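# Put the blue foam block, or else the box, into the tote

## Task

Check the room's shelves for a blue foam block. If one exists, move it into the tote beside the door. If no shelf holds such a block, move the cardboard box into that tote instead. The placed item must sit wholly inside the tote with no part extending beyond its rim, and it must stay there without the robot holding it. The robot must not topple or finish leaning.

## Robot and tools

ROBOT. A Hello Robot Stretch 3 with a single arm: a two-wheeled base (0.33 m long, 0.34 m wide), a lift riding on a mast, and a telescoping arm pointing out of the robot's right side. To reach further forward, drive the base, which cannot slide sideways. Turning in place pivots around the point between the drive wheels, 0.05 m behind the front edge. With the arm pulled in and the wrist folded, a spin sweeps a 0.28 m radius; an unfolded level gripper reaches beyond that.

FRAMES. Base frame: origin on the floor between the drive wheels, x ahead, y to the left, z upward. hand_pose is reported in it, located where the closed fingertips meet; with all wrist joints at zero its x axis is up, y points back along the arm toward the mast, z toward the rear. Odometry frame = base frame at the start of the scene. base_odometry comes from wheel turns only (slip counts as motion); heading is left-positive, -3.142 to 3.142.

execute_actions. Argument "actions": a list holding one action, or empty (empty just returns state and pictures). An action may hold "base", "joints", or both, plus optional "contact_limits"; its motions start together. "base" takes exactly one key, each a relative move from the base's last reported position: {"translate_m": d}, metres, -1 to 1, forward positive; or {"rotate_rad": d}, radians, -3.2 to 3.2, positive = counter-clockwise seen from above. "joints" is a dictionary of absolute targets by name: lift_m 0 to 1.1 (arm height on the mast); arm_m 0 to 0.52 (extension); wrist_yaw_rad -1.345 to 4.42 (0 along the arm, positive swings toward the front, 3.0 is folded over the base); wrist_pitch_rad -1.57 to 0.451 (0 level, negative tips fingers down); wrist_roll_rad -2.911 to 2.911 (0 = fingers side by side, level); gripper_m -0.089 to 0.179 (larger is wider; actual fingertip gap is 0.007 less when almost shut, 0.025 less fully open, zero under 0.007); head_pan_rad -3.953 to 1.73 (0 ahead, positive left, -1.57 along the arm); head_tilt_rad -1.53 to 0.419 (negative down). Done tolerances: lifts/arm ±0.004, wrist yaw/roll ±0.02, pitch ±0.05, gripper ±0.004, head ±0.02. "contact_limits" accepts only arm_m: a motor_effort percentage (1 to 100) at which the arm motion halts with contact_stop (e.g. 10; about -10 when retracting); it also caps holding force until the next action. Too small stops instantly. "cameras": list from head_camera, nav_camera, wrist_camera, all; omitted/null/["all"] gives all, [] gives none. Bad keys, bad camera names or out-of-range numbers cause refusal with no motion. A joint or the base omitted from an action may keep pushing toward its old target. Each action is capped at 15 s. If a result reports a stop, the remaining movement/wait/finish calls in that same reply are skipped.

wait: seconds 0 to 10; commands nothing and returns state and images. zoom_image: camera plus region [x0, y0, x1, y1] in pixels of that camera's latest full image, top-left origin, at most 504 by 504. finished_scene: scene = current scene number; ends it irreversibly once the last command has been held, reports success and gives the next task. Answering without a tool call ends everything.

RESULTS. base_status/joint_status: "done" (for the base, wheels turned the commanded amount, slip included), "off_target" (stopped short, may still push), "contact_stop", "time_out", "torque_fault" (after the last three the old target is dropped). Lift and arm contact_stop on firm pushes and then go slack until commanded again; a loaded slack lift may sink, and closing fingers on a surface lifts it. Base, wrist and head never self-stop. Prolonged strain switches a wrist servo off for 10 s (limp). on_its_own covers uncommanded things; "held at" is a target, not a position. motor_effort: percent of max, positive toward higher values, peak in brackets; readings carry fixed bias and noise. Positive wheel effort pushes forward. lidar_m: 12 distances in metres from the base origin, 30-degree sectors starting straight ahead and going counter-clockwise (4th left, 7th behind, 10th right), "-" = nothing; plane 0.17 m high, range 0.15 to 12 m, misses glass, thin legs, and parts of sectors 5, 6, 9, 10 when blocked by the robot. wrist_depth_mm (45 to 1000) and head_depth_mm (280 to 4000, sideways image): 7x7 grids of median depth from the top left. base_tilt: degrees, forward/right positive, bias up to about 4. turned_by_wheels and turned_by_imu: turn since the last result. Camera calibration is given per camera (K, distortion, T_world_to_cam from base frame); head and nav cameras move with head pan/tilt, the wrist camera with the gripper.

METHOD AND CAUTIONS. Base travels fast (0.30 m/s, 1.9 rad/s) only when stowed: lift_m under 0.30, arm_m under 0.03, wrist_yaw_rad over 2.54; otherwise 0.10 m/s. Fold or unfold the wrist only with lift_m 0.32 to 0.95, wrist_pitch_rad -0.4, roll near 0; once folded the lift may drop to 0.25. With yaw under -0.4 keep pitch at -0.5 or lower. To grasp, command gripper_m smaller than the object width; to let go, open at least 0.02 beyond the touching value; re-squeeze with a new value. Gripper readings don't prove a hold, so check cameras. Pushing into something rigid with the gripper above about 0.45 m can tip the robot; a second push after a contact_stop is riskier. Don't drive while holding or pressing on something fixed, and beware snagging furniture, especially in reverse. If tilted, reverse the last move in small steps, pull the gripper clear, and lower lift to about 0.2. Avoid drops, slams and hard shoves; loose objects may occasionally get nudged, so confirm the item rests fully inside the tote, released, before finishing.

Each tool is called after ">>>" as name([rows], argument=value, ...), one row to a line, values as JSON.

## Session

>>> execute_actions([
  {"joints":{"head_pan_rad":-1.0,"head_tilt_rad":-0.3}},
], cameras=["nav_camera"])

>>> execute_actions([
  {"joints":{"head_pan_rad":-3.1}},
], cameras=["nav_camera"])

>>> execute_actions([
  {"joints":{"head_pan_rad":1.0}},
], cameras=["nav_camera"])

Scene clock: 1.10 s.
base_odometry: x=+0.000 y=+0.000 heading=+0.000 (m, m, rad; odometry frame)
turned_by_wheels: +0.000 (rad since the last result)
turned_by_imu: +0.000 (rad since the last result)
base_tilt: forward=-1.9 right=+0.9 (deg)
lidar_m: 1.89 1.07 0.90 0.90 1.00 1.56 1.56 1.01 0.85 0.85 0.95 1.54
head_depth_mm: 794 835 880 925 982 1042 1112 / 857 901 956 1014 1076 1155 1245 / 932 989 1048 1122 1200 1296 1396 / 1023 1089 1162 1250 1353 1472 1496 / 1125 1205 1306 1418 1538 1692 1549 / 1258 1356 1480 1631 1795 1900 1557 / 1423 1556 1721 1916 2165 1988 1573
base_status: not commanded
joint_positions: lift_m=+0.588 arm_m=+0.000 wrist_yaw_rad=+2.928 wrist_pitch_rad=-0.557 wrist_roll_rad=+0.011 gripper_m=+0.037 head_pan_rad=-0.993 head_tilt_rad=-0.296
joint_status: all done
motor_effort: left_wheel=+1(1) right_wheel=+0(1) lift_m=+35(35) arm_m=+1(0) wrist_yaw_rad=+0(1) wrist_pitch_rad=+9(9) wrist_roll_rad=+0(0) gripper_m=+0(0) head_pan_rad=-3(32) head_tilt_rad=-2(24) (%)
hand_pose: x=+0.0222 y=+0.0548 z=+0.5706 quat_wxyz=(+0.267, +0.700, +0.120, +0.652) (m; base frame)
wrist_depth_mm: - 857 881 891 877 949 941 / - 974 979 - - - - / - - - - - - - / - - - - - - - / 866 883 - 889 914 875 897 / 754 750 - 767 722 762 773 / 661 661 678 701 686 658 666
pictures: nav_camera (sideways: a quarter turn counterclockwise sets it upright)
camera_calibration (this result's frames):
nav_camera: T_world_to_cam=[[0.177518, -0.275148, 0.944871, -1.19077], [-0.813143, -0.581826, -0.0166595, 0.0836656], [0.554334, -0.765358, -0.327019, 0.377216], [0, 0, 0, 1]] pos_world=[0.0703101, 0.00974739, 1.24987]
Images, in order (width x height): nav_camera 672x504.

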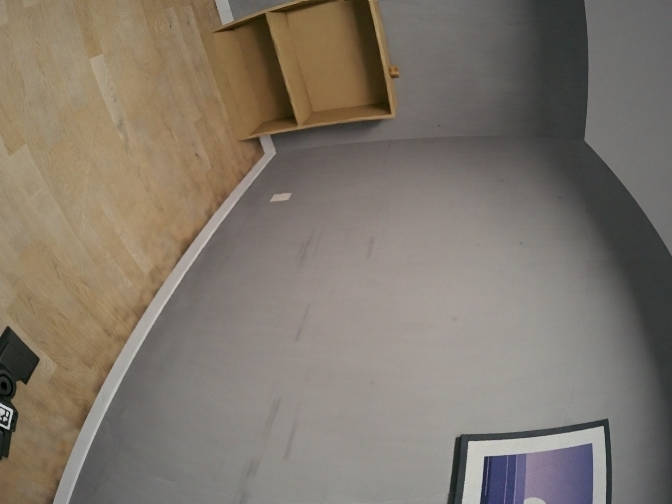

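Scene clock: 2.67 s.
base_odometry: x=+0.000 y=+0.000 heading=+0.000 (m, m, rad; odometry frame)
turned_by_wheels: +0.000 (rad since the last result)
turned_by_imu: +0.000 (rad since the last result)
base_tilt: forward=-2.0 right=+0.9 (deg)
lidar_m: 1.90 1.08 0.89 0.89 1.00 1.56 1.56 1.02 0.85 0.84 0.95 1.54
head_depth_mm: 1296 1362 1450 1532 1634 1724 1511 / 1334 1399 1483 1578 1677 1789 1527 / 1367 1435 1525 1618 1739 1838 1522 / 1397 1474 1561 1669 1793 1875 1494 / 1444 1539 1635 1749 1866 1950 1550 / 1489 1577 1669 1746 1810 1812 1562 / 1412 1426 1440 1460 1485 1505 1485
base_status: not commanded
joint_positions: lift_m=+0.588 arm_m=+0.000 wrist_yaw_rad=+2.928 wrist_pitch_rad=-0.557 wrist_roll_rad=+0.011 gripper_m=+0.037 head_pan_rad=-3.093 head_tilt_rad=-0.296
joint_status: all done
motor_effort: left_wheel=+1(1) right_wheel=+1(0) lift_m=+35(35) arm_m=+1(0) wrist_yaw_rad=+0(1) wrist_pitch_rad=+9(9) wrist_roll_rad=+0(0) gripper_m=+0(0) head_pan_rad=-4(32) head_tilt_rad=-2(2) (%)
hand_pose: x=+0.0222 y=+0.0548 z=+0.5706 quat_wxyz=(+0.267, +0.700, +0.120, +0.652) (m; base frame)
wrist_depth_mm: - 875 886 873 883 922 927 / - 961 977 979 - - - / - - - - - - - / - - - - - - - / 878 840 - 877 920 912 832 / 770 764 - 750 720 763 763 / 675 681 660 708 673 679 679
pictures: nav_camera (sideways: a quarter turn counterclockwise sets it upright)
camera_calibration (this result's frames):
nav_camera: T_world_to_cam=[[-0.327416, -0.0143398, 0.944771, -1.18756], [-0.0917154, 0.995646, -0.0166725, 0.0792819], [-0.940418, -0.092109, -0.327306, 0.386708], [0, 0, 0, 1]] pos_world=[-0.0178867, -0.0603468, 1.24986]
Images, in order (width x height): nav_camera 672x504.

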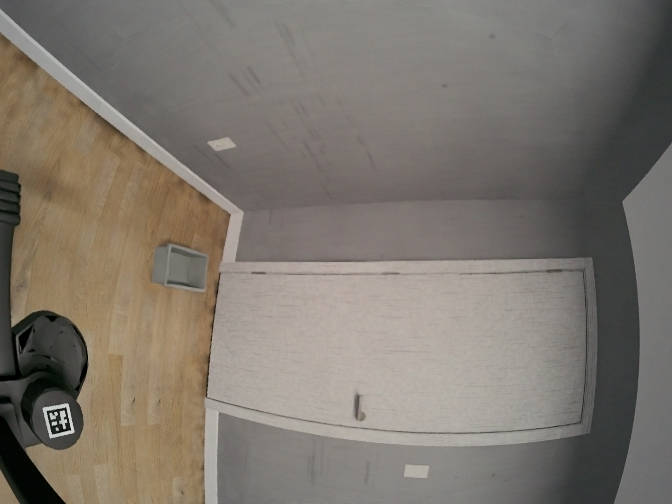

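Scene clock: 5.13 s.
base_odometry: x=+0.000 y=+0.000 heading=+0.000 (m, m, rad; odometry frame)
turned_by_wheels: +0.000 (rad since the last result)
turned_by_imu: +0.001 (rad since the last result)
base_tilt: forward=-2.2 right=+1.0 (deg)
lidar_m: 1.89 1.07 0.90 0.89 1.00 1.56 1.56 1.01 0.85 0.84 0.95 1.54
head_depth_mm: 900 956 1018 1088 1163 1253 1362 / 868 917 975 1039 1111 1192 1284 / 834 882 933 988 1054 1130 1223 / 811 860 905 956 1021 1088 1159 / 779 819 863 912 968 1031 1099 / 752 790 831 875 928 986 1054 / 729 763 802 845 893 943 1007
base_status: not commanded
joint_positions: lift_m=+0.588 arm_m=+0.000 wrist_yaw_rad=+2.928 wrist_pitch_rad=-0.557 wrist_roll_rad=+0.011 gripper_m=+0.037 head_pan_rad=+0.993 head_tilt_rad=-0.296
joint_status: all done
motor_effort: left_wheel=+1(1) right_wheel=+1(0) lift_m=+35(35) arm_m=+0(0) wrist_yaw_rad=+0(0) wrist_pitch_rad=+9(8) wrist_roll_rad=+0(0) gripper_m=+0(0) head_pan_rad=+2(32) head_tilt_rad=-2(2) (%)
hand_pose: x=+0.0222 y=+0.0548 z=+0.5706 quat_wxyz=(+0.267, +0.700, +0.120, +0.652) (m; base frame)
wrist_depth_mm: - 872 889 908 909 946 963 / - 951 971 998 - - - / - - - - - - - / - - - - - - - / 885 871 - 889 928 873 871 / 772 766 - 774 751 748 770 / 654 659 670 689 669 673 691
pictures: nav_camera (sideways: a quarter turn counterclockwise sets it upright)
camera_calibration (this result's frames):
nav_camera: T_world_to_cam=[[0.18045, 0.273578, 0.944771, -1.19065], [0.860149, -0.50977, -0.0166725, 0.0734755], [0.477055, 0.815653, -0.327306, 0.378061], [0, 0, 0, 1]] pos_world=[-0.0287027, 0.0548258, 1.24986]
Images, in order (width x height): nav_camera 672x504.

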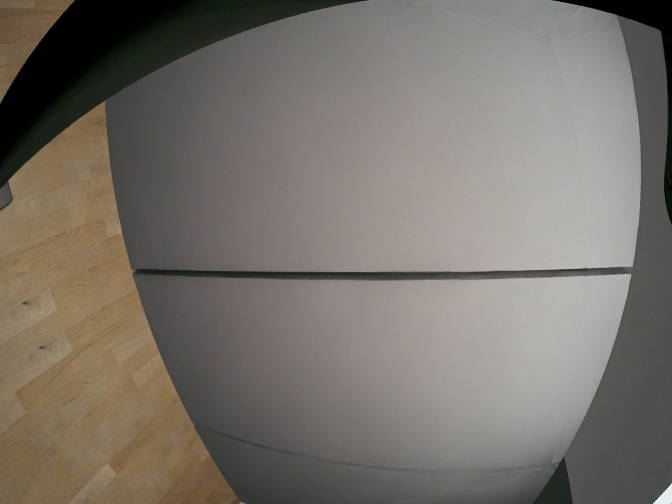

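>>> execute_actions([
  {"base":{"rotate_rad":-0.26},"joints":{"lift_m":0.28,"wrist_yaw_rad":3.0,"wrist_pitch_rad":-0.4}},
], cameras=[])

>>> execute_actions([
  {"base":{"translate_m":0.9},"joints":{"head_pan_rad":1.4}},
], cameras=["nav_camera"])

Scene clock: 12.00 s.
base_odometry: x=+0.000 y=+0.000 heading=-0.260 (m, m, rad; odometry frame)
turned_by_wheels: -0.260 (rad since the last result)
turned_by_imu: -0.262 (rad since the last result)
base_tilt: forward=-2.0 right=+0.9 (deg)
lidar_m: 1.90 1.34 0.95 0.89 0.91 1.67 1.56 1.27 0.89 0.84 0.86 1.14
head_depth_mm: 1174 1251 1333 1430 1547 1685 1506 / 1076 1143 1220 1297 1393 1500 1523 / 1006 1060 1126 1185 1265 1354 1437 / 938 985 1034 1099 1163 1237 1320 / 881 922 965 1018 1071 1134 1205 / 829 865 902 947 1007 1062 1116 / 786 824 856 892 931 978 1031
base_status: done
joint_positions: lift_m=+0.281 arm_m=+0.000 wrist_yaw_rad=+2.999 wrist_pitch_rad=-0.421 wrist_roll_rad=+0.011 gripper_m=+0.037 head_pan_rad=+0.993 head_tilt_rad=-0.297
joint_status: all done
motor_effort: left_wheel=+6(10) right_wheel=-5(9) lift_m=+20(32) arm_m=+1(0) wrist_yaw_rad=+0(1) wrist_pitch_rad=+12(12) wrist_roll_rad=+0(0) gripper_m=+0(0) head_pan_rad=+1(3) head_tilt_rad=-2(2) (%)
hand_pose: x=+0.0107 y=+0.0765 z=+0.2925 quat_wxyz=(+0.198, +0.704, +0.097, +0.675) (m; base frame)
wrist_depth_mm: 734 - 845 902 971 - - / 812 - 923 976 - - - / 848 - 885 865 873 902 872 / 701 704 686 707 714 679 703 / 571 568 - 560 586 577 563 / 493 494 - 490 470 480 478 / - - - - 414 418 425
pictures: none
No camera images: the call's "cameras" was empty. Leave "cameras" out to get every camera's image.

Scene clock: 16.77 s.
base_odometry: x=+0.870 y=-0.231 heading=-0.260 (m, m, rad; odometry frame)
turned_by_wheels: +0.000 (rad since the last result)
turned_by_imu: +0.001 (rad since the last result)
base_tilt: forward=-2.0 right=+1.2 (deg)
lidar_m: 1.25 1.02 1.00 0.95 0.97 1.27 2.46 1.19 0.84 0.79 0.81 1.07
head_depth_mm: 872 924 983 1046 1120 1205 1305 / 854 904 955 1018 1087 1177 1261 / 838 887 938 996 1067 1143 1234 / 816 862 914 967 1033 1105 1191 / 802 846 891 946 1005 1073 1153 / 785 826 872 924 982 1047 1120 / 772 810 854 901 958 1017 1088
base_status: done
joint_positions: lift_m=+0.281 arm_m=+0.000 wrist_yaw_rad=+2.999 wrist_pitch_rad=-0.420 wrist_roll_rad=+0.011 gripper_m=+0.037 head_pan_rad=+1.393 head_tilt_rad=-0.297
joint_status: all done
motor_effort: left_wheel=+5(15) right_wheel=-4(9) lift_m=+20(20) arm_m=+0(1) wrist_yaw_rad=+1(2) wrist_pitch_rad=+12(12) wrist_roll_rad=+0(0) gripper_m=+0(0) head_pan_rad=+2(22) head_tilt_rad=-2(2) (%)
hand_pose: x=+0.0106 y=+0.0766 z=+0.2926 quat_wxyz=(+0.197, +0.704, +0.097, +0.676) (m; base frame)
wrist_depth_mm: 766 - 853 915 - - - / 842 - 932 - - - - / 906 - 905 896 895 896 881 / 690 724 692 697 695 708 707 / 572 575 - 569 592 572 571 / 484 491 - 492 467 481 479 / 432 - - - 421 416 425
pictures: nav_camera (sideways: a quarter turn counterclockwise sets it upright)
camera_calibration (this result's frames):
nav_camera: T_world_to_cam=[[0.0596376, 0.322632, 0.944644, -1.18975], [0.990803, -0.134282, -0.0166893, 0.0727003], [0.121464, 0.936951, -0.327673, 0.380708], [0, 0, 0, 1]] pos_world=[-0.0473202, 0.0369092, 1.24985]
Images, in order (width x height): nav_camera 672x504.

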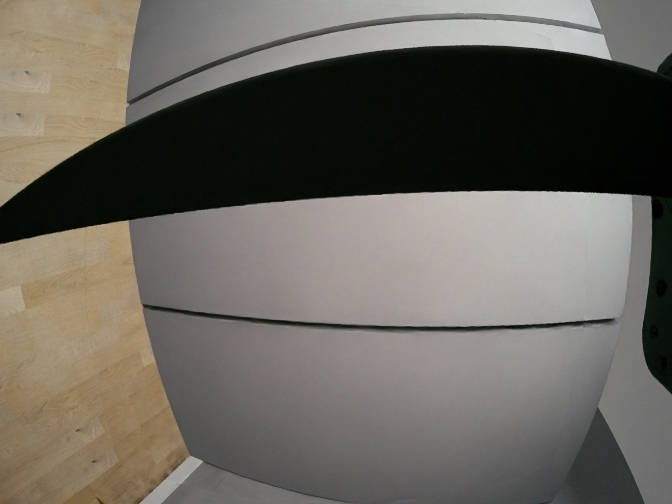

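>>> execute_actions([
  {"base":{"rotate_rad":3.1},"joints":{"head_pan_rad":-0.6}},
], cameras=[])

>>> execute_actions([
  {"base":{"translate_m":1.0}},
], cameras=[])

>>> execute_actions([
  {"base":{"translate_m":0.7}},
], cameras=["nav_camera"])

Scene clock: 23.13 s.
base_odometry: x=+0.870 y=-0.231 heading=+2.840 (m, m, rad; odometry frame)
turned_by_wheels: +3.100 (rad since the last result)
turned_by_imu: +3.137 (rad since the last result)
base_tilt: forward=-2.0 right=+0.9 (deg)
lidar_m: 2.46 1.27 0.85 0.79 0.80 1.02 1.25 1.02 1.02 0.94 0.96 1.22
head_depth_mm: 947 995 1044 1099 1171 1242 1332 / 1036 1092 1152 1222 1297 1396 1442 / 1142 1210 1285 1372 1471 1587 1526 / 1271 1354 1450 1569 1690 1799 1540 / 1433 1533 1661 2844 2409 1953 1546 / 2431 2527 2648 2784 2682 1958 1555 / 2300 2355 2460 2580 2605 1985 1567
base_status: done
joint_positions: lift_m=+0.281 arm_m=+0.000 wrist_yaw_rad=+2.999 wrist_pitch_rad=-0.420 wrist_roll_rad=+0.011 gripper_m=+0.037 head_pan_rad=-0.593 head_tilt_rad=-0.297
joint_status: all done
motor_effort: left_wheel=-3(11) right_wheel=+5(17) lift_m=+20(20) arm_m=+0(0) wrist_yaw_rad=+2(0) wrist_pitch_rad=+12(12) wrist_roll_rad=+0(0) gripper_m=+0(0) head_pan_rad=-4(31) head_tilt_rad=-2(2) (%)
hand_pose: x=+0.0106 y=+0.0765 z=+0.2926 quat_wxyz=(+0.197, +0.704, +0.097, +0.676) (m; base frame)
wrist_depth_mm: 645 - 728 781 878 951 - / 705 - 791 879 960 - - / 740 - 834 928 912 896 868 / 700 692 703 698 715 683 696 / 578 574 - 568 588 563 563 / 484 502 - 485 468 481 481 / 434 - - - 418 414 415
pictures: none
No camera images: the call's "cameras" was empty. Leave "cameras" out to get every camera's image.

Scene clock: 28.13 s.
base_odometry: x=-0.085 y=+0.066 heading=+2.840 (m, m, rad; odometry frame)
turned_by_wheels: +0.000 (rad since the last result)
turned_by_imu: +0.001 (rad since the last result)
base_tilt: forward=-2.0 right=+1.0 (deg)
lidar_m: 1.46 1.43 0.96 0.90 0.91 1.16 1.99 1.34 0.90 0.84 0.85 1.59
head_depth_mm: 2154 2309 2449 2638 2533 1823 1428 / 1967 2070 2194 2363 2429 1886 1518 / 1793 1886 2008 2117 2260 1917 1524 / 1650 1743 1835 1932 2054 1926 1537 / 1539 1608 1691 1770 1879 1891 1546 / 1438 1502 1566 1638 1736 1787 1558 / 1353 1402 1457 1529 1595 1663 1566
base_status: done
joint_positions: lift_m=+0.281 arm_m=+0.000 wrist_yaw_rad=+2.999 wrist_pitch_rad=-0.420 wrist_roll_rad=+0.011 gripper_m=+0.037 head_pan_rad=-0.593 head_tilt_rad=-0.297
joint_status: not commanded
motor_effort: left_wheel=-4(9) right_wheel=+5(15) lift_m=+20(20) arm_m=+0(1) wrist_yaw_rad=+1(1) wrist_pitch_rad=+12(12) wrist_roll_rad=+0(0) gripper_m=+0(0) head_pan_rad=-3(3) head_tilt_rad=-2(2) (%)
hand_pose: x=+0.0106 y=+0.0766 z=+0.2927 quat_wxyz=(+0.197, +0.704, +0.097, +0.676) (m; base frame)
wrist_depth_mm: 717 - 811 895 - - - / 798 - 933 974 - - - / 841 - 889 897 883 895 829 / 708 683 699 701 712 688 701 / 573 564 - 576 576 566 569 / 478 499 - 502 464 489 483 / 428 - - - 418 416 414
pictures: none
No camera images: the call's "cameras" was empty. Leave "cameras" out to get every camera's image.

Scene clock: 32.17 s.
base_odometry: x=-0.753 y=+0.274 heading=+2.840 (m, m, rad; odometry frame)
turned_by_wheels: +0.000 (rad since the last result)
turned_by_imu: +0.001 (rad since the last result)
base_tilt: forward=-1.9 right=+0.9 (deg)
lidar_m: 0.77 0.78 0.97 0.97 0.99 1.26 2.67 1.22 0.83 0.79 1.26 0.85
head_depth_mm: 1110 1187 1268 1369 1469 1597 1512 / 1015 1072 1138 1219 1300 1411 1452 / 928 979 1034 1097 1170 1250 1340 / 858 899 949 1001 1057 1126 1196 / 796 830 873 919 969 1023 1084 / 744 776 806 848 891 936 989 / 698 727 756 789 812 833 877
base_status: done
joint_positions: lift_m=+0.281 arm_m=+0.000 wrist_yaw_rad=+2.999 wrist_pitch_rad=-0.420 wrist_roll_rad=+0.011 gripper_m=+0.037 head_pan_rad=-0.593 head_tilt_rad=-0.297
joint_status: not commanded
motor_effort: left_wheel=-4(9) right_wheel=+5(14) lift_m=+20(21) arm_m=+0(1) wrist_yaw_rad=+1(1) wrist_pitch_rad=+12(12) wrist_roll_rad=+0(0) gripper_m=+0(0) head_pan_rad=-3(3) head_tilt_rad=-2(2) (%)
hand_pose: x=+0.0106 y=+0.0766 z=+0.2927 quat_wxyz=(+0.197, +0.704, +0.097, +0.676) (m; base frame)
wrist_depth_mm: 749 - 888 967 - 927 681 / 854 - 965 - - 964 706 / 852 - 913 873 769 798 740 / 706 701 684 709 638 691 674 / 561 579 - 582 585 573 574 / 486 497 - 493 461 481 481 / 432 - - - 423 418 423
pictures: nav_camera (sideways: a quarter turn counterclockwise sets it upright)
camera_calibration (this result's frames):
nav_camera: T_world_to_cam=[[0.271517, -0.185005, 0.944485, -1.19084], [-0.522661, -0.852377, -0.0167101, 0.0819595], [0.808149, -0.489108, -0.328129, 0.377113], [0, 0, 0, 1]] pos_world=[0.0614054, 0.0339996, 1.24984]
Images, in order (width x height): nav_camera 672x504.

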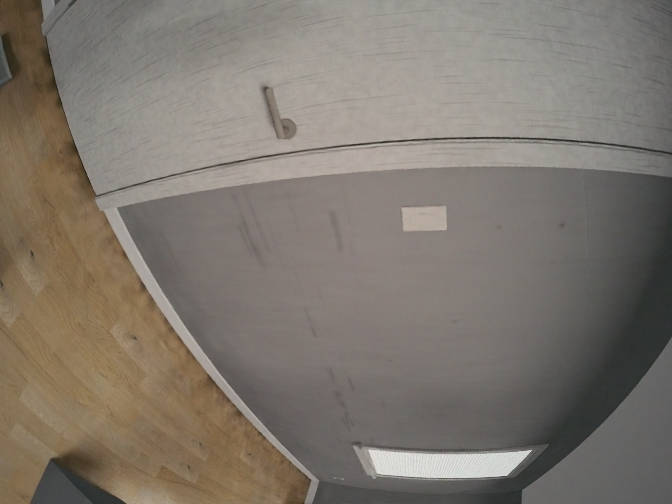

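>>> execute_actions([
  {"base":{"translate_m":0.25}},
], cameras=[])

>>> execute_actions([
  {"base":{"rotate_rad":-1.57},"joints":{"head_pan_rad":-0.5}},
], cameras=[])

>>> execute_actions([
  {"base":{"translate_m":1.0}},
], cameras=[])

>>> execute_actions([
  {"base":{"translate_m":0.9},"joints":{"head_pan_rad":-1.2}},
], cameras=["nav_camera"])

Scene clock: 38.93 s.
base_odometry: x=-0.992 y=+0.348 heading=+2.840 (m, m, rad; odometry frame)
turned_by_wheels: +0.000 (rad since the last result)
turned_by_imu: +0.001 (rad since the last result)
base_tilt: forward=-2.1 right=+1.1 (deg)
lidar_m: 0.52 0.53 0.67 1.00 1.01 1.29 2.81 1.18 0.86 1.20 0.86 0.55
head_depth_mm: 741 791 845 913 986 1074 1175 / 673 715 762 812 873 936 1017 / 620 652 690 733 779 834 896 / 572 599 630 666 706 750 799 / 531 555 577 612 644 681 721 / 496 516 540 566 590 589 616 / 464 454 472 494 519 549 579
base_status: done
joint_positions: lift_m=+0.281 arm_m=+0.000 wrist_yaw_rad=+2.999 wrist_pitch_rad=-0.420 wrist_roll_rad=+0.011 gripper_m=+0.037 head_pan_rad=-0.593 head_tilt_rad=-0.297
joint_status: not commanded
motor_effort: left_wheel=-3(10) right_wheel=+5(15) lift_m=+20(20) arm_m=+0(0) wrist_yaw_rad=+1(0) wrist_pitch_rad=+12(11) wrist_roll_rad=+0(0) gripper_m=+0(0) head_pan_rad=-3(3) head_tilt_rad=-1(1) (%)
hand_pose: x=+0.0105 y=+0.0766 z=+0.2927 quat_wxyz=(+0.197, +0.704, +0.097, +0.676) (m; base frame)
wrist_depth_mm: 784 - 917 - 902 607 456 / 876 - - - 960 633 478 / 888 - 795 749 859 651 494 / 709 691 646 601 696 637 508 / 568 570 - 589 583 571 521 / 492 485 - 507 457 486 477 / 430 - - - 414 413 428
pictures: none
No camera images: the call's "cameras" was empty. Leave "cameras" out to get every camera's image.

Scene clock: 41.10 s.
base_odometry: x=-0.992 y=+0.348 heading=+1.270 (m, m, rad; odometry frame)
turned_by_wheels: -1.570 (rad since the last result)
turned_by_imu: -1.587 (rad since the last result)
base_tilt: forward=-2.0 right=+0.9 (deg)
lidar_m: 1.21 0.86 0.55 0.52 0.53 0.67 1.00 1.01 1.30 2.83 1.18 0.85
head_depth_mm: 919 980 1044 1123 1213 1316 1410 / 852 903 960 1023 1096 1183 1280 / 797 837 886 942 1006 1071 1156 / 743 784 823 872 930 994 1080 / 727 780 848 930 1031 1152 1308 / 859 940 1044 1171 2306 1885 1560 / 3288 3484 3602 3794 2703 1985 1562
base_status: done
joint_positions: lift_m=+0.281 arm_m=+0.000 wrist_yaw_rad=+2.999 wrist_pitch_rad=-0.420 wrist_roll_rad=+0.011 gripper_m=+0.037 head_pan_rad=-0.507 head_tilt_rad=-0.297
joint_status: all done
motor_effort: left_wheel=+5(16) right_wheel=-4(13) lift_m=+20(20) arm_m=-1(1) wrist_yaw_rad=+1(1) wrist_pitch_rad=+12(12) wrist_roll_rad=+0(0) gripper_m=+0(0) head_pan_rad=+3(11) head_tilt_rad=-2(1) (%)
hand_pose: x=+0.0105 y=+0.0766 z=+0.2927 quat_wxyz=(+0.197, +0.704, +0.097, +0.676) (m; base frame)
wrist_depth_mm: 434 - 502 530 601 664 729 / 472 - 530 574 663 743 823 / 507 - 602 659 730 806 849 / 558 587 657 691 689 688 693 / 570 565 - 568 592 567 566 / 486 493 - 501 474 480 483 / 432 - - - 418 413 414
pictures: none
No camera images: the call's "cameras" was empty. Leave "cameras" out to get every camera's image.

Scene clock: 46.10 s.
base_odometry: x=-0.696 y=+1.303 heading=+1.270 (m, m, rad; odometry frame)
turned_by_wheels: +0.000 (rad since the last result)
turned_by_imu: +0.001 (rad since the last result)
base_tilt: forward=-2.1 right=+1.0 (deg)
lidar_m: 2.36 1.02 0.69 0.64 0.65 0.83 1.74 2.02 0.35 0.33 0.33 2.38
head_depth_mm: 3478 3667 3796 3863 2541 1894 1509 / 3423 3577 3833 3873 2575 1904 1520 / 3142 3314 3508 3621 2594 1911 1532 / 2948 3105 3223 3363 2611 1930 1536 / 2787 2898 3037 2652 2613 1943 1548 / 2617 2734 2838 2683 2673 1961 1564 / 2483 2585 2704 2728 2714 1985 1568
base_status: done
joint_positions: lift_m=+0.281 arm_m=+0.000 wrist_yaw_rad=+2.999 wrist_pitch_rad=-0.420 wrist_roll_rad=+0.011 gripper_m=+0.037 head_pan_rad=-0.507 head_tilt_rad=-0.297
joint_status: not commanded
motor_effort: left_wheel=+5(15) right_wheel=-4(9) lift_m=+20(20) arm_m=-1(0) wrist_yaw_rad=+0(1) wrist_pitch_rad=+12(12) wrist_roll_rad=+0(0) gripper_m=+0(0) head_pan_rad=+2(3) head_tilt_rad=-2(1) (%)
hand_pose: x=+0.0105 y=+0.0766 z=+0.2927 quat_wxyz=(+0.197, +0.704, +0.097, +0.676) (m; base frame)
wrist_depth_mm: 512 - 599 644 717 774 883 / 569 - 650 722 766 860 966 / 620 - 725 780 851 922 879 / 639 675 715 690 686 717 685 / 576 562 - 566 595 561 554 / 477 507 - 494 472 491 482 / 439 - - - 417 423 416
pictures: none
No camera images: the call's "cameras" was empty. Leave "cameras" out to get every camera's image.

Scene clock: 50.87 s.
base_odometry: x=-0.429 y=+2.163 heading=+1.270 (m, m, rad; odometry frame)
turned_by_wheels: +0.000 (rad since the last result)
turned_by_imu: +0.001 (rad since the last result)
base_tilt: forward=-2.0 right=+0.9 (deg)
lidar_m: 1.46 1.16 0.78 0.73 0.74 0.95 2.03 0.73 1.32 2.17 2.71 1.68
head_depth_mm: 2563 2699 2795 3001 2529 1893 1511 / 2616 2785 2879 3138 2565 1906 1516 / 2702 2861 2979 3232 2583 1910 1526 / 2775 2950 3065 3291 2609 1942 1533 / 2842 3030 3227 3399 2657 1953 1552 / 2921 3109 3343 3542 2662 1972 1555 / 2965 3080 3125 3101 2690 1981 1568
base_status: done
joint_positions: lift_m=+0.281 arm_m=+0.000 wrist_yaw_rad=+2.999 wrist_pitch_rad=-0.420 wrist_roll_rad=+0.011 gripper_m=+0.037 head_pan_rad=-1.193 head_tilt_rad=-0.297
joint_status: all done
motor_effort: left_wheel=+5(15) right_wheel=-4(10) lift_m=+20(20) arm_m=-1(0) wrist_yaw_rad=+0(0) wrist_pitch_rad=+12(12) wrist_roll_rad=+0(0) gripper_m=+0(0) head_pan_rad=-3(33) head_tilt_rad=-1(2) (%)
hand_pose: x=+0.0105 y=+0.0766 z=+0.2927 quat_wxyz=(+0.197, +0.704, +0.097, +0.676) (m; base frame)
wrist_depth_mm: 588 - 674 730 807 900 989 / 653 - 745 826 917 990 - / 709 - 791 864 907 898 889 / 701 702 690 680 691 696 681 / 572 574 - 566 599 567 562 / 488 497 - 510 463 478 478 / 436 - - - 412 414 416
pictures: nav_camera (sideways: a quarter turn counterclockwise sets it upright)
camera_calibration (this result's frames):
nav_camera: T_world_to_cam=[[0.119721, -0.306101, 0.944441, -1.18985], [-0.912602, -0.408508, -0.0167158, 0.0843456], [0.390929, -0.859897, -0.328256, 0.379822], [0, 0, 0, 1]] pos_world=[0.070941, -0.00315099, 1.24983]
Images, in order (width x height): nav_camera 672x504.

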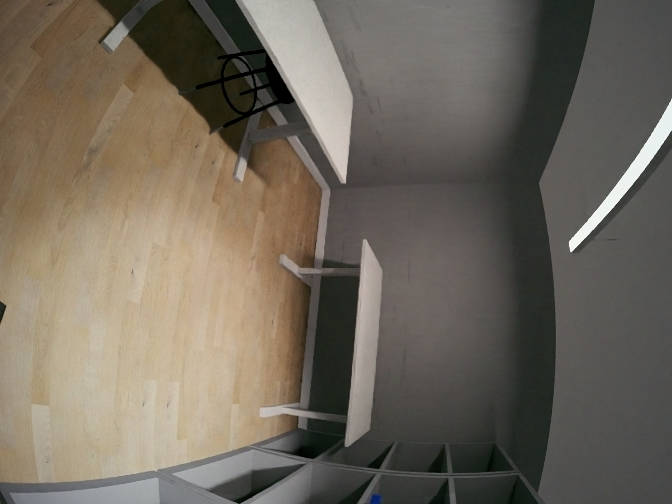

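>>> execute_actions([
  {"base":{"translate_m":-0.5}},
], cameras=[])

>>> execute_actions([
  {"base":{"rotate_rad":-1.57},"joints":{"head_pan_rad":-0.7,"head_tilt_rad":-0.2}},
], cameras=[])

>>> execute_actions([
  {"base":{"translate_m":1.0}},
], cameras=["nav_camera","head_camera"])

Scene clock: 60.43 s.
base_odometry: x=-0.577 y=+1.685 heading=+1.270 (m, m, rad; odometry frame)
turned_by_wheels: +0.000 (rad since the last result)
turned_by_imu: +0.002 (rad since the last result)
base_tilt: forward=-2.1 right=+0.9 (deg)
lidar_m: 1.96 1.08 0.73 0.68 0.69 0.88 1.89 0.45 0.35 1.18 2.94 1.99
head_depth_mm: 2615 2734 2871 3072 2524 1895 1504 / 2658 2811 2929 3195 2561 1897 1517 / 2736 2926 3015 3251 2571 1929 1519 / 2847 2994 3136 3372 2629 1934 1539 / 2894 3105 3202 3405 2639 1948 1542 / 3013 3151 3370 3586 2692 1973 1556 / 3079 3279 3496 3679 2707 1983 1572
base_status: done
joint_positions: lift_m=+0.281 arm_m=+0.000 wrist_yaw_rad=+2.999 wrist_pitch_rad=-0.420 wrist_roll_rad=+0.011 gripper_m=+0.037 head_pan_rad=-1.193 head_tilt_rad=-0.297
joint_status: not commanded
motor_effort: left_wheel=+5(11) right_wheel=-4(14) lift_m=+20(20) arm_m=+0(1) wrist_yaw_rad=+1(0) wrist_pitch_rad=+12(12) wrist_roll_rad=+0(0) gripper_m=+0(0) head_pan_rad=-3(3) head_tilt_rad=-1(2) (%)
hand_pose: x=+0.0105 y=+0.0766 z=+0.2927 quat_wxyz=(+0.197, +0.704, +0.097, +0.676) (m; base frame)
wrist_depth_mm: 552 - 637 691 753 827 900 / 590 - 700 746 825 925 - / 646 - 739 789 841 881 904 / 672 728 694 687 694 670 685 / 573 572 - 570 591 567 568 / 477 502 - 497 472 469 485 / 430 - - - 412 419 414
pictures: none
No camera images: the call's "cameras" was empty. Leave "cameras" out to get every camera's image.

Scene clock: 62.63 s.
base_odometry: x=-0.577 y=+1.685 heading=-0.299 (m, m, rad; odometry frame)
turned_by_wheels: -1.570 (rad since the last result)
turned_by_imu: -1.586 (rad since the last result)
base_tilt: forward=-2.1 right=+1.1 (deg)
lidar_m: 1.18 2.94 2.28 1.96 1.08 0.73 0.68 0.69 0.89 1.91 0.45 0.35
head_depth_mm: 445 466 490 517 546 578 613 / 392 409 427 447 470 493 518 / 351 364 379 394 411 429 448 / 317 328 340 352 365 380 395 / 291 298 308 318 329 341 356 / - 283 289 303 326 355 406 / 315 552 1177 1195 743 548 925
base_status: done
joint_positions: lift_m=+0.281 arm_m=+0.000 wrist_yaw_rad=+2.999 wrist_pitch_rad=-0.420 wrist_roll_rad=+0.011 gripper_m=+0.037 head_pan_rad=-0.707 head_tilt_rad=-0.211
joint_status: all done
motor_effort: left_wheel=+5(17) right_wheel=-4(11) lift_m=+20(20) arm_m=-1(0) wrist_yaw_rad=+0(0) wrist_pitch_rad=+12(11) wrist_roll_rad=+0(0) gripper_m=+0(0) head_pan_rad=+3(26) head_tilt_rad=+5(15) (%)
hand_pose: x=+0.0105 y=+0.0766 z=+0.2927 quat_wxyz=(+0.197, +0.704, +0.097, +0.676) (m; base frame)
wrist_depth_mm: - - - - - - - / - - - - - - - / 892 - 893 903 887 871 887 / 686 713 690 690 714 694 706 / 582 574 - 565 597 556 559 / 482 505 - 498 468 478 475 / 423 - - - 416 419 416
pictures: none
No camera images: the call's "cameras" was empty. Leave "cameras" out to get every camera's image.

Scene clock: 68.63 s.
base_odometry: x=+0.378 y=+1.391 heading=-0.300 (m, m, rad; odometry frame)
turned_by_wheels: -0.001 (rad since the last result)
turned_by_imu: -1.485 (rad since the last result)
base_tilt: forward=-2.0 right=+0.9 (deg)
lidar_m: 0.28 0.52 0.72 0.77 2.80 2.05 2.08 1.51 1.11 1.07 1.12 0.15
head_depth_mm: - - - - - - - / - - - - - - - / - - - - - - - / - - - - - - - / - - - - - - - / - - - - - - - / - - - - - - -
base_status: translate_m off_target (by the wheels' count: +0.9998 of +1.0000)
joint_positions: lift_m=+0.280 arm_m=+0.000 wrist_yaw_rad=+3.000 wrist_pitch_rad=-0.419 wrist_roll_rad=+0.012 gripper_m=+0.037 head_pan_rad=-0.698 head_tilt_rad=-0.202
joint_status: not commanded
on_its_own: right_wheel is at rest, and its effort (+57) is outside its rest range (-18 to +18)
motor_effort: left_wheel=+11(100) right_wheel=+57(100) lift_m=+35(37) arm_m=-1(11) wrist_yaw_rad=-1(20) wrist_pitch_rad=+11(13) wrist_roll_rad=-1(2) gripper_m=+0(0) head_pan_rad=-1(2) head_tilt_rad=+1(5) (%)
hand_pose: x=+0.0104 y=+0.0768 z=+0.2925 quat_wxyz=(+0.196, +0.704, +0.097, +0.675) (m; base frame)
wrist_depth_mm: - - - 749 789 670 488 / - - - 836 881 696 513 / 899 - 922 752 725 671 514 / 683 694 682 589 578 563 522 / 571 565 - 507 475 464 463 / 484 499 - 404 381 393 394 / 436 - - - 338 337 340
pictures: head_camera (sideways: a quarter turn clockwise sets it upright), nav_camera (sideways: a quarter turn counterclockwise sets it upright)
camera_calibration (this result's frames):
head_camera: T_world_to_cam=[[-0.143964, 0.187848, -0.97159, 1.28327], [0.625717, 0.777914, 0.0576875, -0.0767208], [0.76665, -0.599636, -0.229531, 0.24976], [0, 0, 0, 1]] pos_world=[0.0412719, -0.0316124, 1.30857]
nav_camera: T_world_to_cam=[[0.180673, -0.153744, 0.971452, -1.22551], [-0.608041, -0.793807, -0.0125444, 0.0770589], [0.773074, -0.588416, -0.236902, 0.258595], [0, 0, 0, 1]] pos_world=[0.0683588, 0.0249166, 1.25275]
Images, in order (width x height): head_camera 896x504, nav_camera 672x504.

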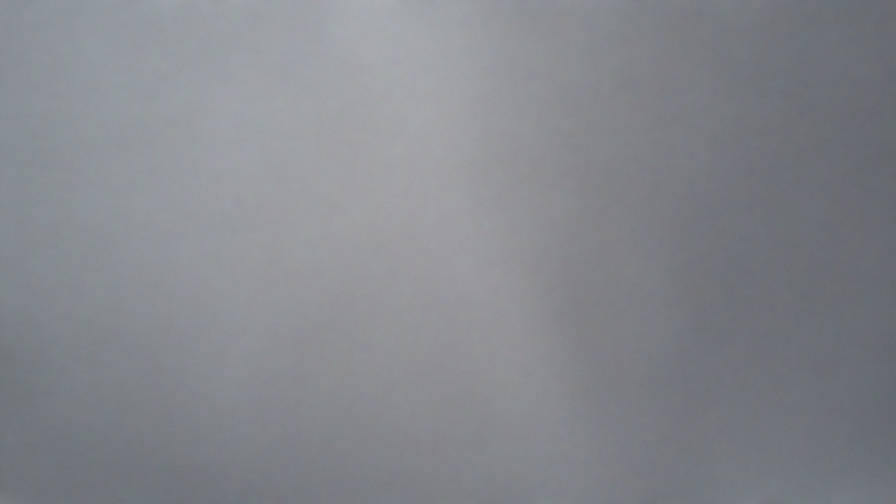

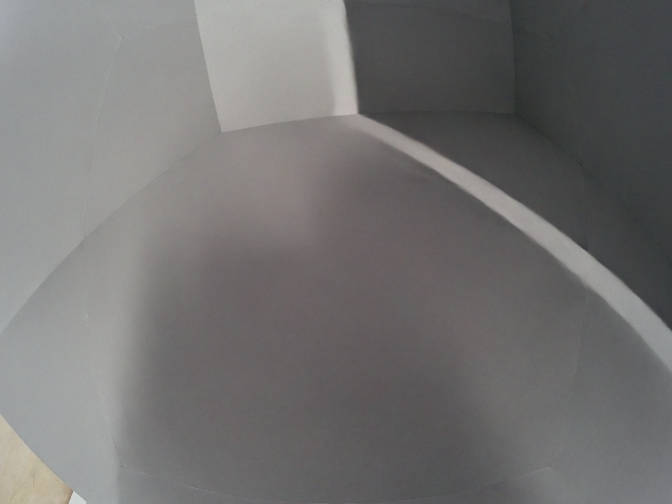

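>>> execute_actions([
  {"base":{"translate_m":-0.45}},
], cameras=[])

>>> execute_actions([
  {"base":{"rotate_rad":1.5}},
], cameras=["nav_camera"])

Scene clock: 73.80 s.
base_odometry: x=-0.052 y=+1.524 heading=-0.300 (m, m, rad; odometry frame)
turned_by_wheels: +0.000 (rad since the last result)
turned_by_imu: +0.002 (rad since the last result)
base_tilt: forward=-2.1 right=+0.9 (deg)
lidar_m: 0.50 0.99 0.92 2.23 2.81 1.56 1.63 1.50 1.11 1.07 1.11 1.54
head_depth_mm: 1103 1147 1188 1233 1287 1345 1404 / 1205 1257 1311 1367 1434 1501 1547 / 1333 1394 1464 1539 1622 1707 1681 / 1494 1569 1664 1757 1843 1951 1694 / 1663 1758 1883 1995 2151 2140 1705 / 1899 2067 2215 2397 2611 2248 1719 / 2318 2498 2639 2732 2820 2224 1736
base_status: done
joint_positions: lift_m=+0.280 arm_m=+0.000 wrist_yaw_rad=+3.000 wrist_pitch_rad=-0.419 wrist_roll_rad=+0.012 gripper_m=+0.037 head_pan_rad=-0.698 head_tilt_rad=-0.202
joint_status: not commanded
motor_effort: left_wheel=+1(15) right_wheel=+0(39) lift_m=+35(35) arm_m=-1(1) wrist_yaw_rad=-1(0) wrist_pitch_rad=+11(11) wrist_roll_rad=-1(1) gripper_m=+0(0) head_pan_rad=-1(0) head_tilt_rad=+1(0) (%)
hand_pose: x=+0.0104 y=+0.0768 z=+0.2925 quat_wxyz=(+0.196, +0.704, +0.097, +0.675) (m; base frame)
wrist_depth_mm: - - - - - 822 863 / - - - - - 888 885 / 891 - 905 894 900 795 727 / 702 687 689 700 696 664 558 / 569 566 - 566 585 571 521 / 487 497 - 501 462 477 479 / 435 - - - 417 420 413
pictures: none
No camera images: the call's "cameras" was empty. Leave "cameras" out to get every camera's image.

Scene clock: 75.90 s.
base_odometry: x=-0.052 y=+1.524 heading=+1.200 (m, m, rad; odometry frame)
turned_by_wheels: +1.500 (rad since the last result)
turned_by_imu: +1.517 (rad since the last result)
base_tilt: forward=-2.2 right=+0.9 (deg)
lidar_m: 1.79 2.45 1.65 1.63 1.62 1.13 1.07 1.09 1.43 0.50 0.97 0.92
head_depth_mm: 895 905 1005 1031 684 606 987 / 990 861 1098 1116 758 1190 990 / 992 824 1080 1103 772 1195 998 / 912 797 977 1013 887 1089 1006 / 840 844 895 923 937 998 1039 / 794 831 885 946 1058 1283 1567 / 1609 1629 1742 1488 1788 1545 1639
base_status: done
joint_positions: lift_m=+0.280 arm_m=+0.000 wrist_yaw_rad=+3.000 wrist_pitch_rad=-0.419 wrist_roll_rad=+0.012 gripper_m=+0.037 head_pan_rad=-0.698 head_tilt_rad=-0.202
joint_status: not commanded
motor_effort: left_wheel=-3(12) right_wheel=+5(16) lift_m=+35(35) arm_m=-1(0) wrist_yaw_rad=+1(0) wrist_pitch_rad=+11(11) wrist_roll_rad=-1(1) gripper_m=+0(0) head_pan_rad=+0(0) head_tilt_rad=+1(1) (%)
hand_pose: x=+0.0104 y=+0.0768 z=+0.2925 quat_wxyz=(+0.196, +0.704, +0.097, +0.675) (m; base frame)
wrist_depth_mm: - - - - - - - / - - - - - - - / 883 - 906 911 896 905 880 / 690 705 689 710 689 704 698 / 582 570 - 560 594 559 574 / 481 505 - 492 463 490 486 / 436 - - - 416 412 418
pictures: nav_camera (sideways: a quarter turn counterclockwise sets it upright)
camera_calibration (this result's frames):
nav_camera: T_world_to_cam=[[0.180665, -0.153741, 0.971455, -1.22551], [-0.608051, -0.793799, -0.012544, 0.0770584], [0.773068, -0.588427, -0.236894, 0.258583], [0, 0, 0, 1]] pos_world=[0.0683595, 0.0249155, 1.25275]
Images, in order (width x height): nav_camera 672x504.

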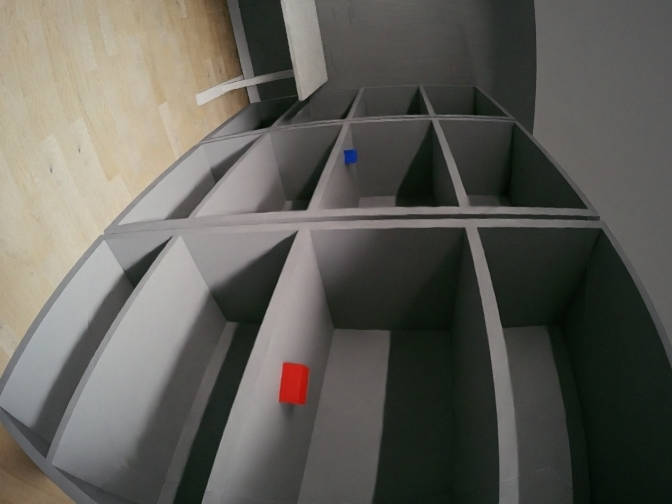

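>>> execute_actions([
  {"base":{"translate_m":0.8},"joints":{"head_pan_rad":-1.4,"head_tilt_rad":-0.35}},
], cameras=["nav_camera","head_camera"])

Scene clock: 83.03 s.
base_odometry: x=+0.238 y=+2.269 heading=+1.199 (m, m, rad; odometry frame)
turned_by_wheels: +0.000 (rad since the last result)
turned_by_imu: +0.002 (rad since the last result)
base_tilt: forward=-1.9 right=+1.1 (deg)
lidar_m: 1.43 1.78 2.26 1.49 1.57 1.97 1.87 0.97 0.95 0.45 0.92 1.02
head_depth_mm: 733 778 830 817 564 959 854 / 348 371 403 433 468 502 811 / 549 549 549 547 544 542 569 / 353 376 406 442 480 522 821 / 711 818 875 868 587 1019 875 / 687 824 887 879 592 1026 878 / 668 839 898 893 599 1032 890
base_status: done
joint_positions: lift_m=+0.280 arm_m=+0.000 wrist_yaw_rad=+3.000 wrist_pitch_rad=-0.419 wrist_roll_rad=+0.012 gripper_m=+0.037 head_pan_rad=-1.393 head_tilt_rad=-0.346
joint_status: all done
motor_effort: left_wheel=-4(8) right_wheel=+6(15) lift_m=+35(35) arm_m=-1(1) wrist_yaw_rad=+0(0) wrist_pitch_rad=+11(11) wrist_roll_rad=-1(1) gripper_m=+0(0) head_pan_rad=-4(30) head_tilt_rad=-2(20) (%)
hand_pose: x=+0.0104 y=+0.0768 z=+0.2925 quat_wxyz=(+0.196, +0.704, +0.097, +0.675) (m; base frame)
wrist_depth_mm: - - - - - - - / - - - - - - - / 933 - 910 868 917 870 887 / 712 705 711 699 692 696 673 / 579 572 - 569 593 570 573 / 495 496 - 488 465 474 478 / 427 - - - 415 410 424
pictures: head_camera (sideways: a quarter turn clockwise sets it upright), nav_camera (sideways: a quarter turn counterclockwise sets it upright)
camera_calibration (this result's frames):
head_camera: T_world_to_cam=[[-0.0145075, 0.371063, -0.928494, 1.2262], [0.98022, 0.18858, 0.0600484, -0.0819459], [0.197377, -0.909258, -0.36646, 0.431443], [0, 0, 0, 1]] pos_world=[0.0129571, -0.0472513, 1.30154]
nav_camera: T_world_to_cam=[[0.0645265, -0.368289, 0.92747, -1.16736], [-0.975717, -0.218227, -0.0187725, 0.0874071], [0.209313, -0.903737, -0.373427, 0.439716], [0, 0, 0, 1]] pos_world=[0.0685721, -0.0134632, 1.24853]
Images, in order (width x height): head_camera 896x504, nav_camera 672x504.

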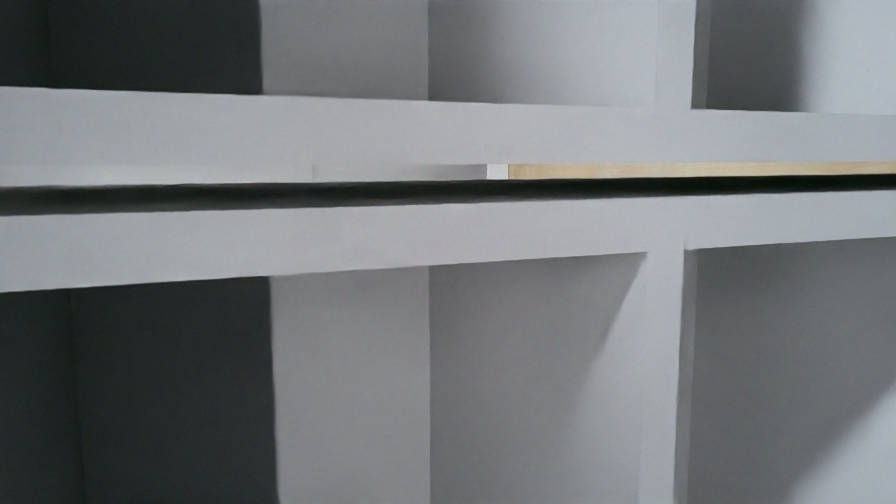

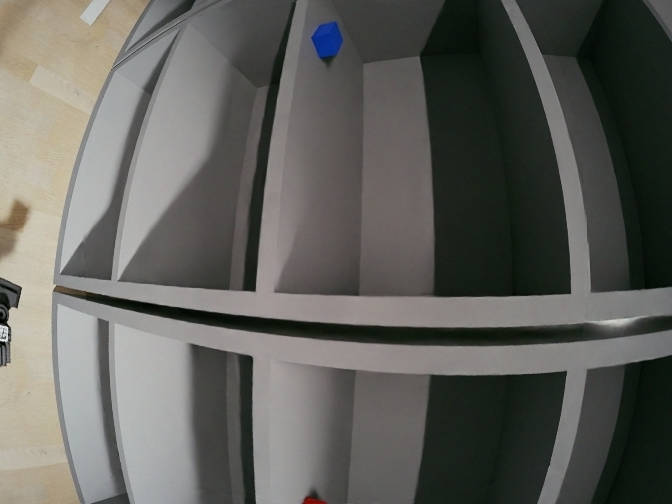

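>>> execute_actions([
  {"base":{"translate_m":0.65},"joints":{"head_tilt_rad":-0.5}},
], cameras=["head_camera"])

Scene clock: 90.50 s.
base_odometry: x=+0.474 y=+2.875 heading=+1.199 (m, m, rad; odometry frame)
turned_by_wheels: +0.000 (rad since the last result)
turned_by_imu: +0.002 (rad since the last result)
base_tilt: forward=-2.0 right=+1.1 (deg)
lidar_m: 0.78 1.29 1.34 1.73 2.22 2.30 2.51 0.70 0.76 0.86 0.49 0.54
head_depth_mm: 691 751 800 592 468 910 765 / 698 759 810 572 472 914 769 / 705 767 820 519 493 922 771 / 712 777 830 613 498 928 775 / 720 786 842 619 502 936 784 / 708 754 760 626 508 778 750 / 576 578 582 576 511 595 679
base_status: done
joint_positions: lift_m=+0.280 arm_m=+0.000 wrist_yaw_rad=+3.000 wrist_pitch_rad=-0.419 wrist_roll_rad=+0.012 gripper_m=+0.037 head_pan_rad=-1.393 head_tilt_rad=-0.494
joint_status: all done
motor_effort: left_wheel=-3(9) right_wheel=+5(16) lift_m=+35(35) arm_m=+0(0) wrist_yaw_rad=+0(1) wrist_pitch_rad=+11(11) wrist_roll_rad=-1(1) gripper_m=+0(1) head_pan_rad=-3(3) head_tilt_rad=-3(17) (%)
hand_pose: x=+0.0104 y=+0.0768 z=+0.2925 quat_wxyz=(+0.196, +0.704, +0.097, +0.675) (m; base frame)
wrist_depth_mm: - - - - - - - / - - - - - - - / 919 - 900 903 910 913 870 / 708 708 689 699 696 682 685 / 568 576 - 586 603 573 564 / 488 494 - 491 472 475 488 / 427 - - - 418 414 414
pictures: head_camera (sideways: a quarter turn clockwise sets it upright)
camera_calibration (this result's frames):
head_camera: T_world_to_cam=[[-0.0379752, 0.50194, -0.864069, 1.14229], [0.981833, 0.179612, 0.0611862, -0.0834253], [0.185909, -0.846047, -0.499642, 0.604817], [0, 0, 0, 1]] pos_world=[0.0128477, -0.0466741, 1.29432]
Images, in order (width x height): head_camera 896x504.

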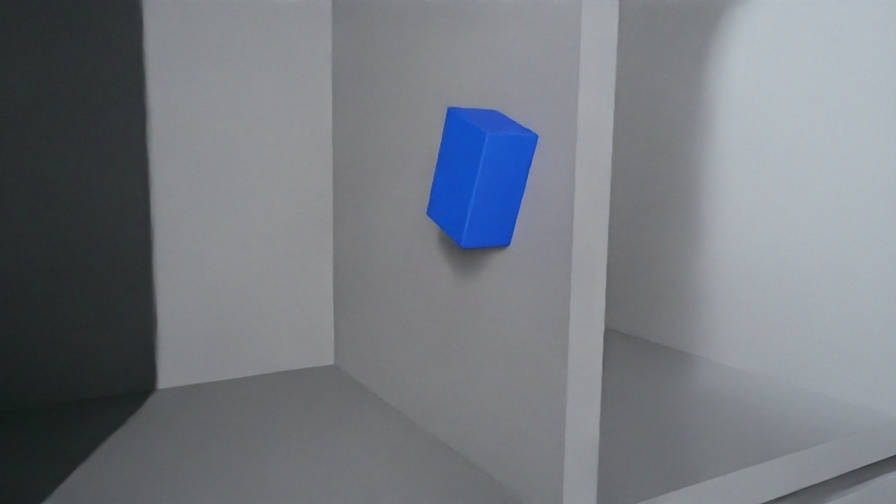

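>>> execute_actions([
  {"base":{"translate_m":0.08},"joints":{"lift_m":0.93}},
], cameras=[])

>>> execute_actions([
  {"joints":{"wrist_yaw_rad":0}},
], cameras=[])

>>> execute_actions([
  {"joints":{"wrist_pitch_rad":0,"gripper_m":0.179,"lift_m":0.95}},
], cameras=["wrist_camera"])

Scene clock: 103.93 s.
base_odometry: x=+0.503 y=+2.949 heading=+1.199 (m, m, rad; odometry frame)
turned_by_wheels: +0.000 (rad since the last result)
turned_by_imu: +0.002 (rad since the last result)
base_tilt: forward=-2.1 right=+1.0 (deg)
lidar_m: 0.70 1.21 1.30 1.75 1.75 2.34 2.59 0.76 0.87 0.85 0.44 1.14
head_depth_mm: 686 746 797 507 467 909 - / 694 755 804 512 472 914 - / 700 762 813 606 476 933 - / 708 774 826 614 496 927 797 / 697 748 756 619 502 788 745 / 518 521 525 529 498 573 654 / 398 400 402 436 500 574 738
base_status: done
joint_positions: lift_m=+0.929 arm_m=+0.000 wrist_yaw_rad=+3.000 wrist_pitch_rad=-0.419 wrist_roll_rad=+0.012 gripper_m=+0.037 head_pan_rad=-1.393 head_tilt_rad=-0.494
joint_status: all done
motor_effort: left_wheel=-4(11) right_wheel=+6(15) lift_m=+49(51) arm_m=+0(1) wrist_yaw_rad=+0(1) wrist_pitch_rad=+11(11) wrist_roll_rad=-1(1) gripper_m=+0(0) head_pan_rad=-4(3) head_tilt_rad=-3(3) (%)
hand_pose: x=+0.0104 y=+0.0768 z=+0.9420 quat_wxyz=(+0.196, +0.704, +0.097, +0.675) (m; base frame)
wrist_depth_mm: - - - - - - - / - - - - - - - / - - - - 836 730 741 / - - - - - 563 580 / - - - - - - 468 / - - - - - - 405 / - - - - - - -
pictures: none
No camera images: the call's "cameras" was empty. Leave "cameras" out to get every camera's image.

Scene clock: 106.43 s.
base_odometry: x=+0.503 y=+2.949 heading=+1.199 (m, m, rad; odometry frame)
turned_by_wheels: +0.000 (rad since the last result)
turned_by_imu: +0.001 (rad since the last result)
base_tilt: forward=-2.1 right=+0.9 (deg)
lidar_m: 0.70 1.21 1.30 1.75 1.75 2.35 2.59 0.76 0.87 0.85 0.44 1.14
head_depth_mm: 686 747 797 508 468 - - / 694 753 805 512 472 - - / 700 763 815 607 475 922 772 / 708 770 826 612 496 924 775 / 696 751 758 618 502 786 745 / 520 521 525 530 498 573 653 / 399 400 403 436 500 574 739
base_status: not commanded
joint_positions: lift_m=+0.929 arm_m=+0.000 wrist_yaw_rad=+0.002 wrist_pitch_rad=-0.419 wrist_roll_rad=+0.012 gripper_m=+0.037 head_pan_rad=-1.393 head_tilt_rad=-0.494
joint_status: all done
motor_effort: left_wheel=-4(3) right_wheel=+5(5) lift_m=+49(49) arm_m=-1(0) wrist_yaw_rad=-1(1) wrist_pitch_rad=+11(11) wrist_roll_rad=-1(1) gripper_m=+0(0) head_pan_rad=-3(4) head_tilt_rad=-3(3) (%)
hand_pose: x=-0.0211 y=-0.3696 z=+0.9420 quat_wxyz=(+0.688, +0.147, -0.695, -0.148) (m; base frame)
wrist_depth_mm: 311 355 280 186 311 351 346 / 213 212 209 196 210 208 208 / 158 160 165 170 175 181 189 / 169 369 715 756 806 825 654 / 310 457 732 723 738 736 662 / 300 445 597 613 595 613 605 / 299 402 547 536 540 533 536
pictures: none
No camera images: the call's "cameras" was empty. Leave "cameras" out to get every camera's image.

Scene clock: 110.17 s.
base_odometry: x=+0.503 y=+2.949 heading=+1.199 (m, m, rad; odometry frame)
turned_by_wheels: +0.000 (rad since the last result)
turned_by_imu: +0.001 (rad since the last result)
base_tilt: forward=-2.0 right=+1.0 (deg)
lidar_m: 0.70 1.21 1.30 1.75 1.74 2.34 2.59 0.76 0.86 0.85 0.44 1.14
head_depth_mm: 685 747 797 505 481 - - / 693 755 804 509 487 - 752 / 701 762 818 606 475 918 771 / 708 770 827 612 496 925 775 / 697 751 757 617 500 791 743 / 519 522 527 530 499 576 653 / 399 400 403 437 502 576 738
base_status: not commanded
joint_positions: lift_m=+0.949 arm_m=+0.000 wrist_yaw_rad=+0.000 wrist_pitch_rad=-0.025 wrist_roll_rad=+0.007 gripper_m=+0.179 head_pan_rad=-1.393 head_tilt_rad=-0.496
joint_status: all done
motor_effort: left_wheel=+0(5) right_wheel=+2(14) lift_m=+48(59) arm_m=+1(1) wrist_yaw_rad=+0(1) wrist_pitch_rad=+14(100) wrist_roll_rad=+2(11) gripper_m=+0(84) head_pan_rad=-3(2) head_tilt_rad=-2(3) (%)
hand_pose: x=-0.0213 y=-0.4008 z=+1.0578 quat_wxyz=(+0.705, +0.009, -0.709, -0.009) (m; base frame)
wrist_depth_mm: 318 504 558 568 584 591 619 / 323 501 566 604 607 617 636 / 318 497 608 623 632 654 637 / 317 448 570 562 540 534 526 / 299 338 312 233 325 328 322 / - 234 238 225 232 220 243 / 179 187 184 188 192 199 207
pictures: wrist_camera
camera_calibration (this result's frames):
wrist_camera: T_world_to_cam=[[-0.999205, 0.0296415, -0.026651, 0.0147378], [0.0331167, 0.245199, -0.968907, 1.15204], [-0.022185, -0.96902, -0.245986, 0.0393035], [0, 0, 0, 1]] pos_world=[-0.0225538, -0.24483, 1.12628]
Images, in order (width x height): wrist_camera 644x364.

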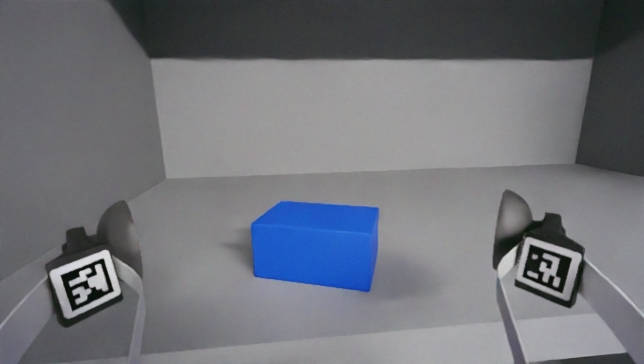

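>>> execute_actions([
  {"joints":{"arm_m":0.05}},
], cameras=[])

>>> execute_actions([
  {"joints":{"lift_m":0.905}},
], cameras=[])

>>> execute_actions([
  {"joints":{"arm_m":0.1},"contact_limits":{"arm_m":15}},
], cameras=["wrist_camera"])

Scene clock: 114.73 s.
base_odometry: x=+0.503 y=+2.949 heading=+1.199 (m, m, rad; odometry frame)
turned_by_wheels: +0.000 (rad since the last result)
turned_by_imu: +0.001 (rad since the last result)
base_tilt: forward=-1.9 right=+1.1 (deg)
lidar_m: 0.71 1.21 1.30 1.75 1.75 2.35 2.59 0.76 0.87 0.85 0.44 1.14
head_depth_mm: 687 747 796 618 - - - / 693 755 806 599 480 889 767 / 700 763 816 630 476 918 770 / 709 771 828 613 496 928 776 / 695 749 756 617 501 790 743 / 519 523 525 529 500 575 656 / 398 400 403 437 502 576 738
base_status: not commanded
joint_positions: lift_m=+0.949 arm_m=+0.050 wrist_yaw_rad=+0.000 wrist_pitch_rad=-0.024 wrist_roll_rad=+0.007 gripper_m=+0.179 head_pan_rad=-1.393 head_tilt_rad=-0.496
joint_status: all done
motor_effort: left_wheel=+0(0) right_wheel=+2(2) lift_m=+48(48) arm_m=+7(7) wrist_yaw_rad=-1(1) wrist_pitch_rad=+14(14) wrist_roll_rad=+2(2) gripper_m=+0(0) head_pan_rad=-3(3) head_tilt_rad=-2(2) (%)
hand_pose: x=-0.0213 y=-0.4502 z=+1.0580 quat_wxyz=(+0.705, +0.009, -0.709, -0.009) (m; base frame)
wrist_depth_mm: 323 488 505 524 542 557 582 / 320 507 522 541 557 585 589 / 328 498 533 563 574 613 608 / 320 453 560 541 549 548 531 / 303 341 334 217 332 328 325 / - 234 214 180 223 221 244 / 179 186 184 183 178 181 180
pictures: none
No camera images: the call's "cameras" was empty. Leave "cameras" out to get every camera's image.

Scene clock: 115.97 s.
base_odometry: x=+0.503 y=+2.949 heading=+1.199 (m, m, rad; odometry frame)
turned_by_wheels: +0.000 (rad since the last result)
turned_by_imu: +0.000 (rad since the last result)
base_tilt: forward=-2.1 right=+0.9 (deg)
lidar_m: 0.70 1.20 1.30 1.75 1.75 2.35 2.59 0.76 0.87 0.86 0.44 1.14
head_depth_mm: 687 746 794 505 481 - - / 695 754 804 509 487 - 769 / 700 765 816 605 473 915 769 / 709 774 827 610 496 926 776 / 697 752 755 615 501 789 745 / 519 522 526 530 500 575 654 / 399 400 403 437 502 576 737
base_status: not commanded
joint_positions: lift_m=+0.906 arm_m=+0.050 wrist_yaw_rad=+0.000 wrist_pitch_rad=-0.023 wrist_roll_rad=+0.007 gripper_m=+0.179 head_pan_rad=-1.393 head_tilt_rad=-0.496
joint_status: all done
motor_effort: left_wheel=+0(0) right_wheel=+2(2) lift_m=+20(45) arm_m=+6(6) wrist_yaw_rad=+0(0) wrist_pitch_rad=+13(14) wrist_roll_rad=+2(2) gripper_m=+0(0) head_pan_rad=-3(4) head_tilt_rad=-2(2) (%)
hand_pose: x=-0.0213 y=-0.4502 z=+1.0142 quat_wxyz=(+0.705, +0.009, -0.709, -0.008) (m; base frame)
wrist_depth_mm: 322 491 504 522 537 559 574 / 319 503 517 544 559 584 586 / 321 498 543 558 579 586 610 / 303 379 330 175 322 363 353 / 246 224 191 172 201 219 213 / - 154 157 156 156 146 162 / 123 123 124 127 132 136 141
pictures: none
No camera images: the call's "cameras" was empty. Leave "cameras" out to get every camera's image.

Scene clock: 117.43 s.
base_odometry: x=+0.503 y=+2.949 heading=+1.199 (m, m, rad; odometry frame)
turned_by_wheels: +0.000 (rad since the last result)
turned_by_imu: +0.000 (rad since the last result)
base_tilt: forward=-2.1 right=+1.0 (deg)
lidar_m: 0.70 1.21 1.30 1.75 1.75 2.35 2.59 0.76 0.87 0.85 0.44 1.14
head_depth_mm: 686 746 795 589 - - 730 / 693 754 805 521 488 915 752 / 702 762 816 630 475 919 771 / 707 772 825 611 496 925 776 / 696 751 755 617 500 791 744 / 518 523 526 530 500 574 655 / 399 401 403 438 502 575 737
base_status: not commanded
joint_positions: lift_m=+0.906 arm_m=+0.100 wrist_yaw_rad=+0.000 wrist_pitch_rad=-0.023 wrist_roll_rad=+0.007 gripper_m=+0.179 head_pan_rad=-1.393 head_tilt_rad=-0.496
joint_status: all done
motor_effort: left_wheel=+0(0) right_wheel=+2(2) lift_m=+20(20) arm_m=+7(7) wrist_yaw_rad=-1(0) wrist_pitch_rad=+13(13) wrist_roll_rad=+2(2) gripper_m=+0(0) head_pan_rad=-3(2) head_tilt_rad=-2(2) (%)
contact_limits: arm_m 15 (drawing in: default 29, maximum 48; extending or still: default 40, maximum 66)
hand_pose: x=-0.0213 y=-0.5002 z=+1.0142 quat_wxyz=(+0.705, +0.009, -0.709, -0.008) (m; base frame)
wrist_depth_mm: 331 448 460 472 491 513 528 / 325 464 481 492 502 533 542 / 320 479 500 511 528 540 549 / 310 376 376 176 367 355 350 / 248 226 130 122 115 215 214 / - 154 136 125 118 146 163 / 123 123 122 121 120 120 119
pictures: wrist_camera
camera_calibration (this result's frames):
wrist_camera: T_world_to_cam=[[-0.999198, 0.029608, -0.026973, 0.0168321], [0.0333885, 0.243785, -0.969255, 1.13382], [-0.0221221, -0.969377, -0.244577, -0.069335], [0, 0, 0, 1]] pos_world=[-0.0225717, -0.344117, 1.08245]
Images, in order (width x height): wrist_camera 644x364.

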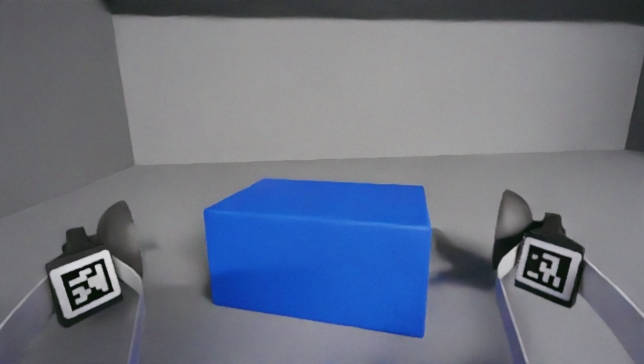

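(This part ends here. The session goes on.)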